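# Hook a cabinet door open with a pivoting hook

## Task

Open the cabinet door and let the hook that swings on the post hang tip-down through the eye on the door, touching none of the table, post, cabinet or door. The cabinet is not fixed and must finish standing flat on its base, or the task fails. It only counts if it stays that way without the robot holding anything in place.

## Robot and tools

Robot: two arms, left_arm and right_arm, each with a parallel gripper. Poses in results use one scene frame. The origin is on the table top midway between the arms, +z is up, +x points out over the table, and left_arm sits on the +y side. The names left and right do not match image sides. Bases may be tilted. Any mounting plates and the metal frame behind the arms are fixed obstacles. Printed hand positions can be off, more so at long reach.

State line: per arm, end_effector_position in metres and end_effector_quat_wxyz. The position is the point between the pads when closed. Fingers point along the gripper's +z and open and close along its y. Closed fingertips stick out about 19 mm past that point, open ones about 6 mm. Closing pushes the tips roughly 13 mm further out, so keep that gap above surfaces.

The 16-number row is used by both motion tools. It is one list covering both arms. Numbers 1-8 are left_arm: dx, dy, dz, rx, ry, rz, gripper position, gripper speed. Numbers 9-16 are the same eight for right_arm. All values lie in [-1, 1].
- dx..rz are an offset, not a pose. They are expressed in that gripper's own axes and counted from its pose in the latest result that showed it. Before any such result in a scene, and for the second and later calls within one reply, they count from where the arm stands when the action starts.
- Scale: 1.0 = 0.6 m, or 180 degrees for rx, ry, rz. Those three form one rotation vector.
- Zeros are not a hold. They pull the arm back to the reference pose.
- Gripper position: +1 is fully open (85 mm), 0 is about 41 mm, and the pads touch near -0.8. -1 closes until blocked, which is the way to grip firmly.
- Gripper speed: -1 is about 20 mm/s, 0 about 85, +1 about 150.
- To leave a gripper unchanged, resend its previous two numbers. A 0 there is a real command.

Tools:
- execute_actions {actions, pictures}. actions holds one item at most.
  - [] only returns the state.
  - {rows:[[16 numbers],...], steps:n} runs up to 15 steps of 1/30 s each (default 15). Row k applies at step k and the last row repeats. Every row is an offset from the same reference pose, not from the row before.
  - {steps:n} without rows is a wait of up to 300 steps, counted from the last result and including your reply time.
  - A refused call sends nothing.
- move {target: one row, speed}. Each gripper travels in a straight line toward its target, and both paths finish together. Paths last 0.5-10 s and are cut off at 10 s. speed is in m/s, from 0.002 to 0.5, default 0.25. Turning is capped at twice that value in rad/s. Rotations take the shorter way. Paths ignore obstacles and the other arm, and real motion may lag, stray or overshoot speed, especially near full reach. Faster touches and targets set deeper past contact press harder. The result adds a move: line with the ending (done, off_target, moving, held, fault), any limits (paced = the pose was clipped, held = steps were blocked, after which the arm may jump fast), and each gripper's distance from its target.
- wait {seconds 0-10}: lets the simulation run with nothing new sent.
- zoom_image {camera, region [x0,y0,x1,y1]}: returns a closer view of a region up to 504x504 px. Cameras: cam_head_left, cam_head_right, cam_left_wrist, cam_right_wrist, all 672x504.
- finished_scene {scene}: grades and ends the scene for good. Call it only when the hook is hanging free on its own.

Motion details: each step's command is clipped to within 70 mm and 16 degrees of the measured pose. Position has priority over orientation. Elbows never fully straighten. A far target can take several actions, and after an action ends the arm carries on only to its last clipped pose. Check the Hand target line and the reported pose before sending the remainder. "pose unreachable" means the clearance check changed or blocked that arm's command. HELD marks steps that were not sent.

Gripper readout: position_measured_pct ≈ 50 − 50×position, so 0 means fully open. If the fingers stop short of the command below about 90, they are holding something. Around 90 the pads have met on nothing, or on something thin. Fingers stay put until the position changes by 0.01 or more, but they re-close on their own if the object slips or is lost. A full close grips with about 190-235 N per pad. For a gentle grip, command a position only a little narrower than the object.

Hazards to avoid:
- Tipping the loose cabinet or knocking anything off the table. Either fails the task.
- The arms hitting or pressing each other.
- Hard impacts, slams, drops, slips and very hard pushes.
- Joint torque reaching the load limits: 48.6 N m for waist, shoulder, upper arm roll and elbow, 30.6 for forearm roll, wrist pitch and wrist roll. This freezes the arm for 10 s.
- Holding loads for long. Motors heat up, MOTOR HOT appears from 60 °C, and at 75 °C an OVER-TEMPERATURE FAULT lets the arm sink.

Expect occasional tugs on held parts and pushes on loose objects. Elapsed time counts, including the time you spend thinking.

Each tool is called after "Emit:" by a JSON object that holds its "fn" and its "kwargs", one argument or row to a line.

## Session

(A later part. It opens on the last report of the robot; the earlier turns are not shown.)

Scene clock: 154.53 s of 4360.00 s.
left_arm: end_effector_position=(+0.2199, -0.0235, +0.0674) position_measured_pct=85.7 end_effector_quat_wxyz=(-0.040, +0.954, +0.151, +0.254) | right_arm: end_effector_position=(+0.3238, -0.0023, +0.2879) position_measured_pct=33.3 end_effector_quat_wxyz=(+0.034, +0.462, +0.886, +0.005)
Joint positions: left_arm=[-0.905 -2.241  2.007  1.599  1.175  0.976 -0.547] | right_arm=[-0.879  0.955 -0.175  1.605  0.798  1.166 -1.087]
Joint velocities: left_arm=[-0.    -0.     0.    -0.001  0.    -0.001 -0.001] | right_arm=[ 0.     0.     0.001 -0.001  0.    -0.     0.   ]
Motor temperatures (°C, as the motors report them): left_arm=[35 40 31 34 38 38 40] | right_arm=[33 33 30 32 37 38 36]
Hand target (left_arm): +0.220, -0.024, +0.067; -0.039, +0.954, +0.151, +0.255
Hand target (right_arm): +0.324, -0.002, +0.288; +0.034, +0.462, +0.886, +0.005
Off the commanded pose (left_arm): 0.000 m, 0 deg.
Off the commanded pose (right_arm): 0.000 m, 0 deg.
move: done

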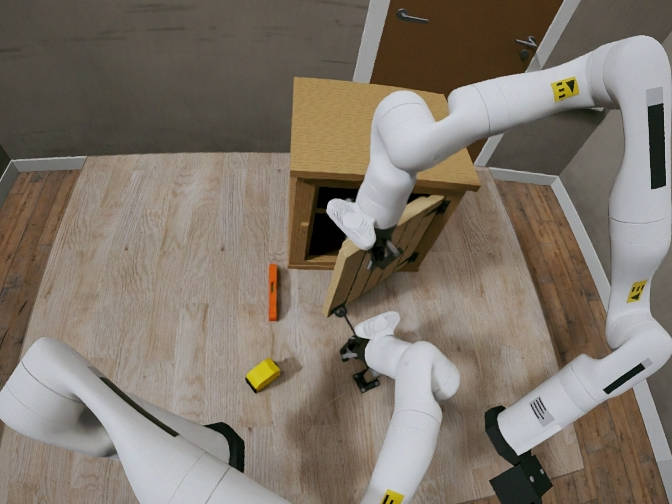

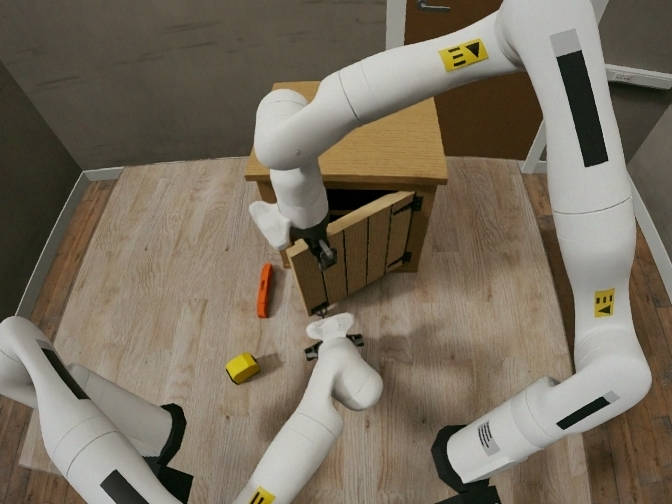

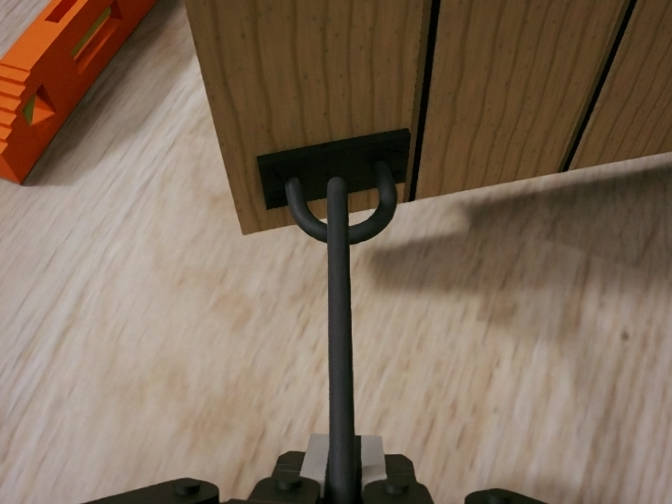

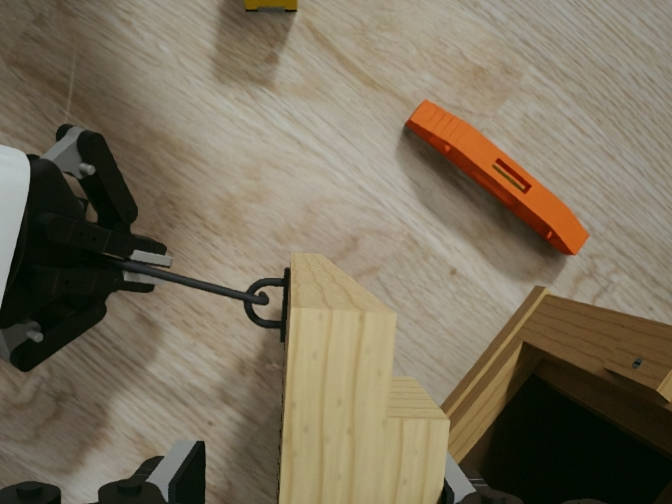

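Tip is in the ring. Lower a bit more, back off right finger, then release.

Emit:
{"fn": "move", "kwargs": {
  "target": [-0.007,0,0.012,0,0,0, -0.72, -0.3, 0,0.008,0,0,0,0,0.33,0],
  "speed": 0.012
}}

Emit:
{"fn": "move", "kwargs": {
  "target": [0,0,0,0,0,0, 0.2, -0.3, 0,0,0,0,0,0,0.33,0],
  "speed": 0.02
}}

Emit:
{"fn": "move", "kwargs": {
  "target": [0,0,-0.15,0,0,0, 0.2, -0.3, 0,0,-0.12,0,0,0,0.33,0],
  "speed": 0.06
}}

Scene clock: 162.10 s of 4360.00 s.
left_arm: end_effector_position=(+0.2195, -0.0239, +0.0594) position_measured_pct=85.7 end_effector_quat_wxyz=(-0.039, +0.954, +0.151, +0.254) | right_arm: end_effector_position=(+0.3277, +0.0004, +0.2882) position_measured_pct=33.3 end_effector_quat_wxyz=(+0.034, +0.462, +0.886, +0.005)
Joint positions: left_arm=[-0.907 -2.249  2.021  1.591  1.177  0.962 -0.538] | right_arm=[-0.876  0.96  -0.174  1.588  0.797  1.173 -1.076]
Joint velocities: left_arm=[-0.002  0.     0.002 -0.    -0.002 -0.002  0.003] | right_arm=[ 0.     0.001  0.001 -0.001 -0.    -0.     0.   ]
Motor temperatures (°C, as the motors report them): left_arm=[35 41 31 34 38 38 40] | right_arm=[33 33 30 32 37 38 36]
Hand target (left_arm): +0.220, -0.023, +0.059; -0.040, +0.954, +0.151, +0.254
Hand target (right_arm): +0.328, +0.000, +0.288; +0.034, +0.462, +0.886, +0.005
Off the commanded pose (left_arm): 0.001 m, 0 deg.
Off the commanded pose (right_arm): 0.000 m, 0 deg.
After step 90, 3.67 s passed at rest.
move: done

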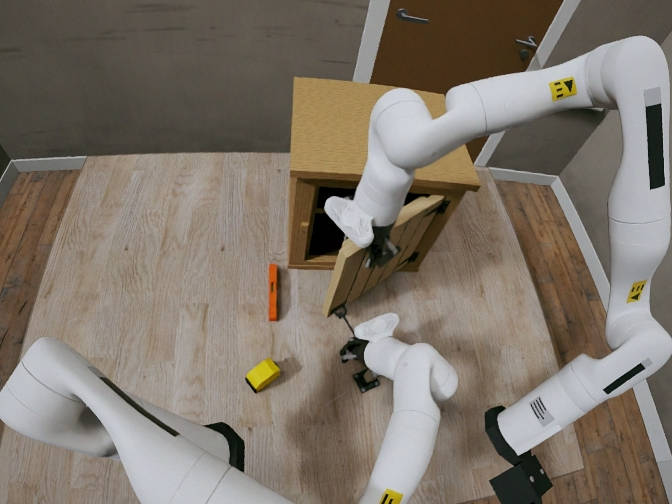

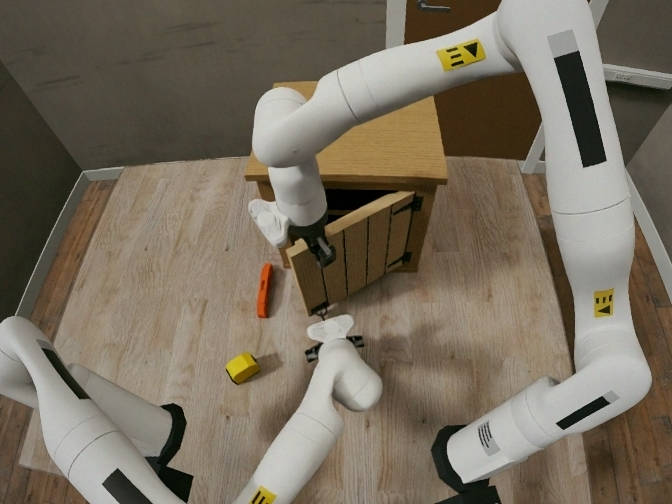

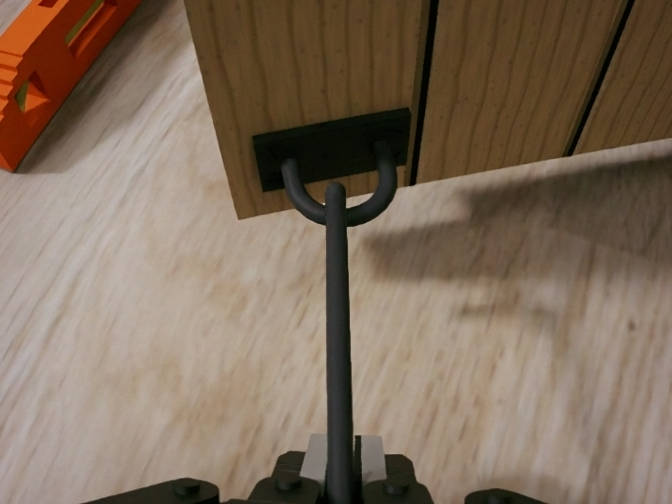

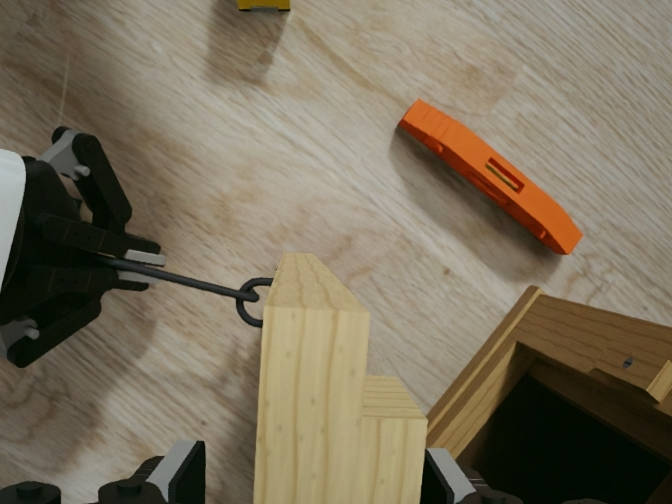

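Scene clock: 163.13 s of 4360.00 s.
left_arm: end_effector_position=(+0.2195, -0.0239, +0.0594) position_measured_pct=40.1 end_effector_quat_wxyz=(-0.039, +0.954, +0.151, +0.254) | right_arm: end_effector_position=(+0.3277, +0.0004, +0.2882) position_measured_pct=33.3 end_effector_quat_wxyz=(+0.034, +0.462, +0.886, +0.005)
Joint positions: left_arm=[-0.908 -2.249  2.021  1.591  1.177  0.962 -0.538] | right_arm=[-0.876  0.96  -0.174  1.588  0.797  1.173 -1.076]
Joint velocities: left_arm=[ 0.     0.     0.    -0.     0.    -0.     0.001] | right_arm=[0. 0. 0. 0. 0. 0. 0.]
Motor temperatures (°C, as the motors report them): left_arm=[35 41 31 34 38 38 40] | right_arm=[33 33 30 32 37 38 36]
Hand target (left_arm): +0.219, -0.024, +0.059; -0.039, +0.954, +0.151, +0.254
Hand target (right_arm): +0.328, +0.000, +0.288; +0.034, +0.462, +0.886, +0.005
Off the commanded pose (left_arm): 0.000 m, 0 deg.
Off the commanded pose (right_arm): 0.000 m, 0 deg.
move: done

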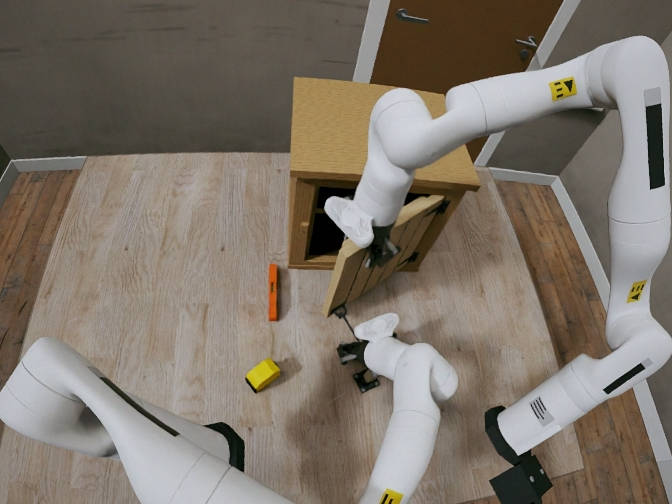

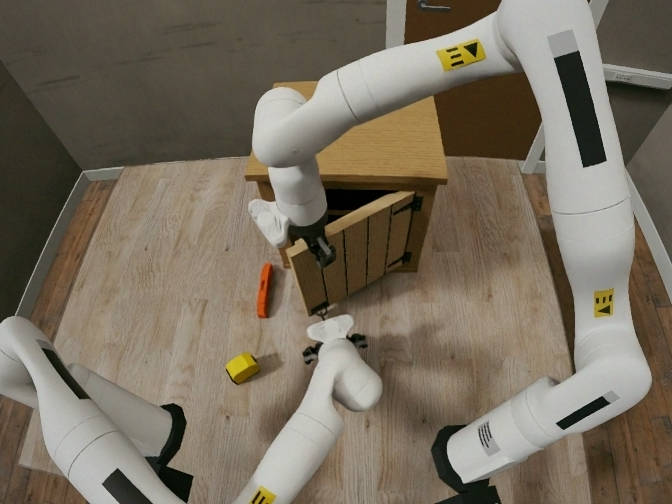

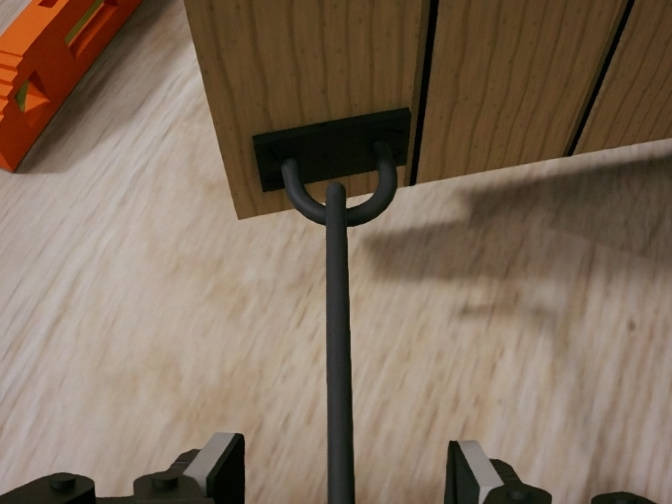

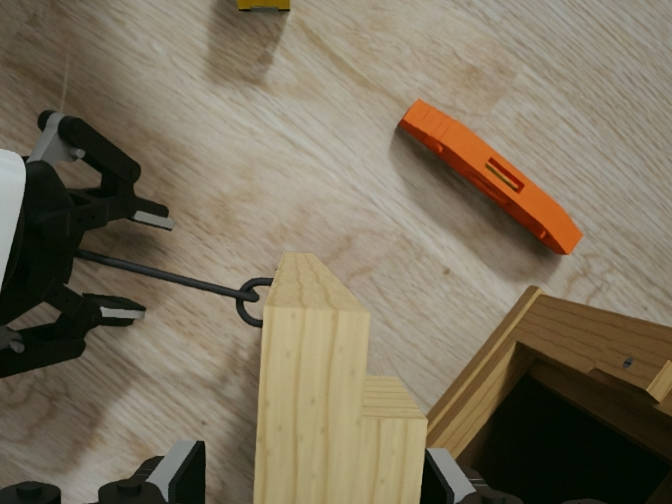

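Scene clock: 164.93 s of 4360.00 s.
left_arm: end_effector_position=(+0.1768, -0.0378, +0.1372) position_measured_pct=40.1 end_effector_quat_wxyz=(-0.039, +0.955, +0.151, +0.254) | right_arm: end_effector_position=(+0.3233, +0.0021, +0.3599) position_measured_pct=33.3 end_effector_quat_wxyz=(+0.034, +0.462, +0.886, +0.005)
Joint positions: left_arm=[-0.823 -2.129  1.957  1.597  1.065  1.107 -0.483] | right_arm=[-0.934  0.893 -0.209  1.493  0.724  1.332 -1.021]
Joint velocities: left_arm=[ 0.002  0.002 -0.     0.    -0.    -0.001 -0.001] | right_arm=[-0.001 -0.001  0.001 -0.001 -0.001  0.002  0.001]
Motor temperatures (°C, as the motors report them): left_arm=[35 41 31 34 38 38 40] | right_arm=[33 33 30 32 37 38 36]
Hand target (left_arm): +0.177, -0.038, +0.137; -0.039, +0.955, +0.151, +0.254
Hand target (right_arm): +0.323, +0.002, +0.360; +0.034, +0.462, +0.886, +0.005
Off the commanded pose (left_arm): 0.000 m, 0 deg.
Off the commanded pose (right_arm): 0.000 m, 0 deg.
move: done

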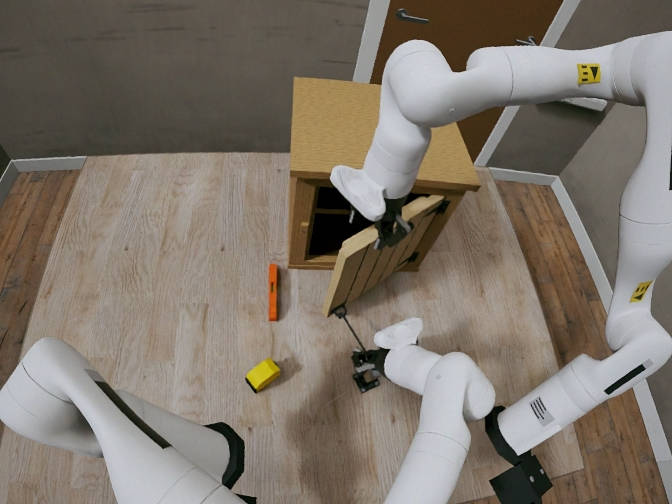

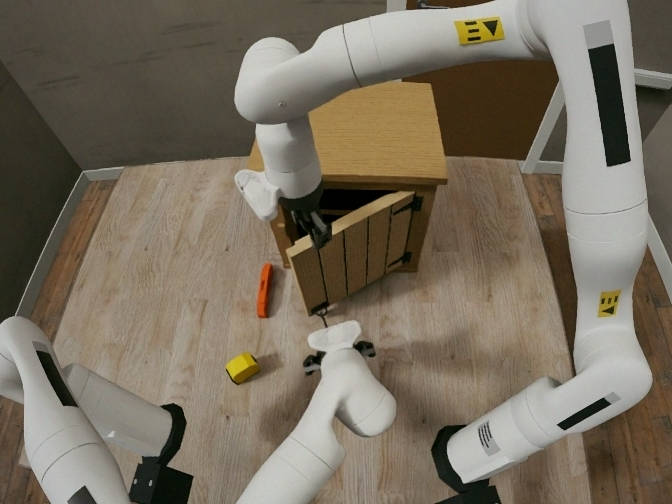

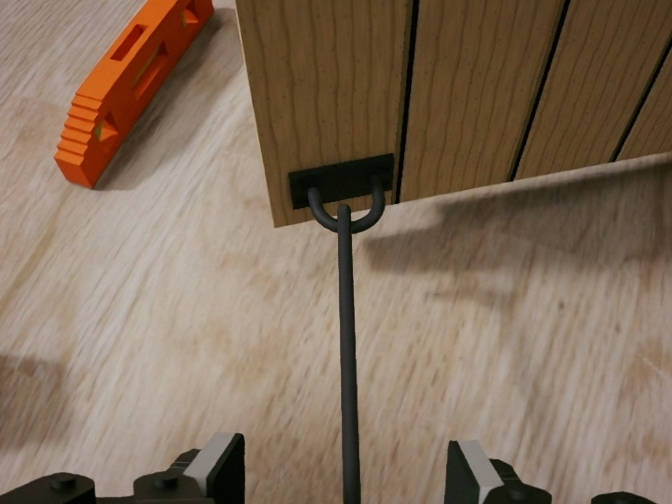

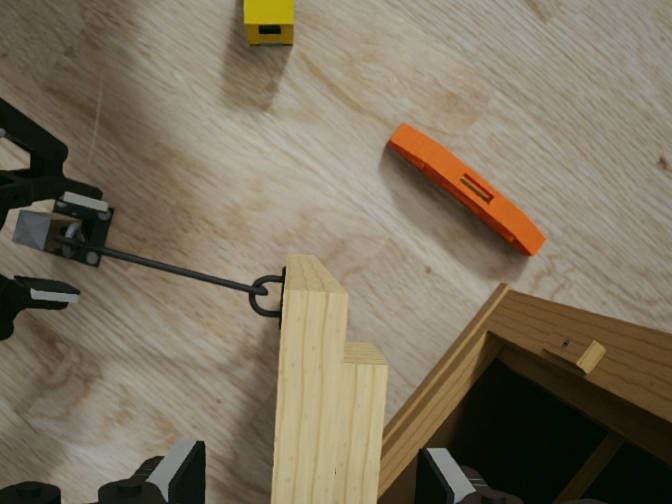

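The hook rests in the ring, clear of the door.

Emit:
{"fn": "finished_scene", "kwargs": {
  "scene": 2
}}

The scene is finished: the task was done.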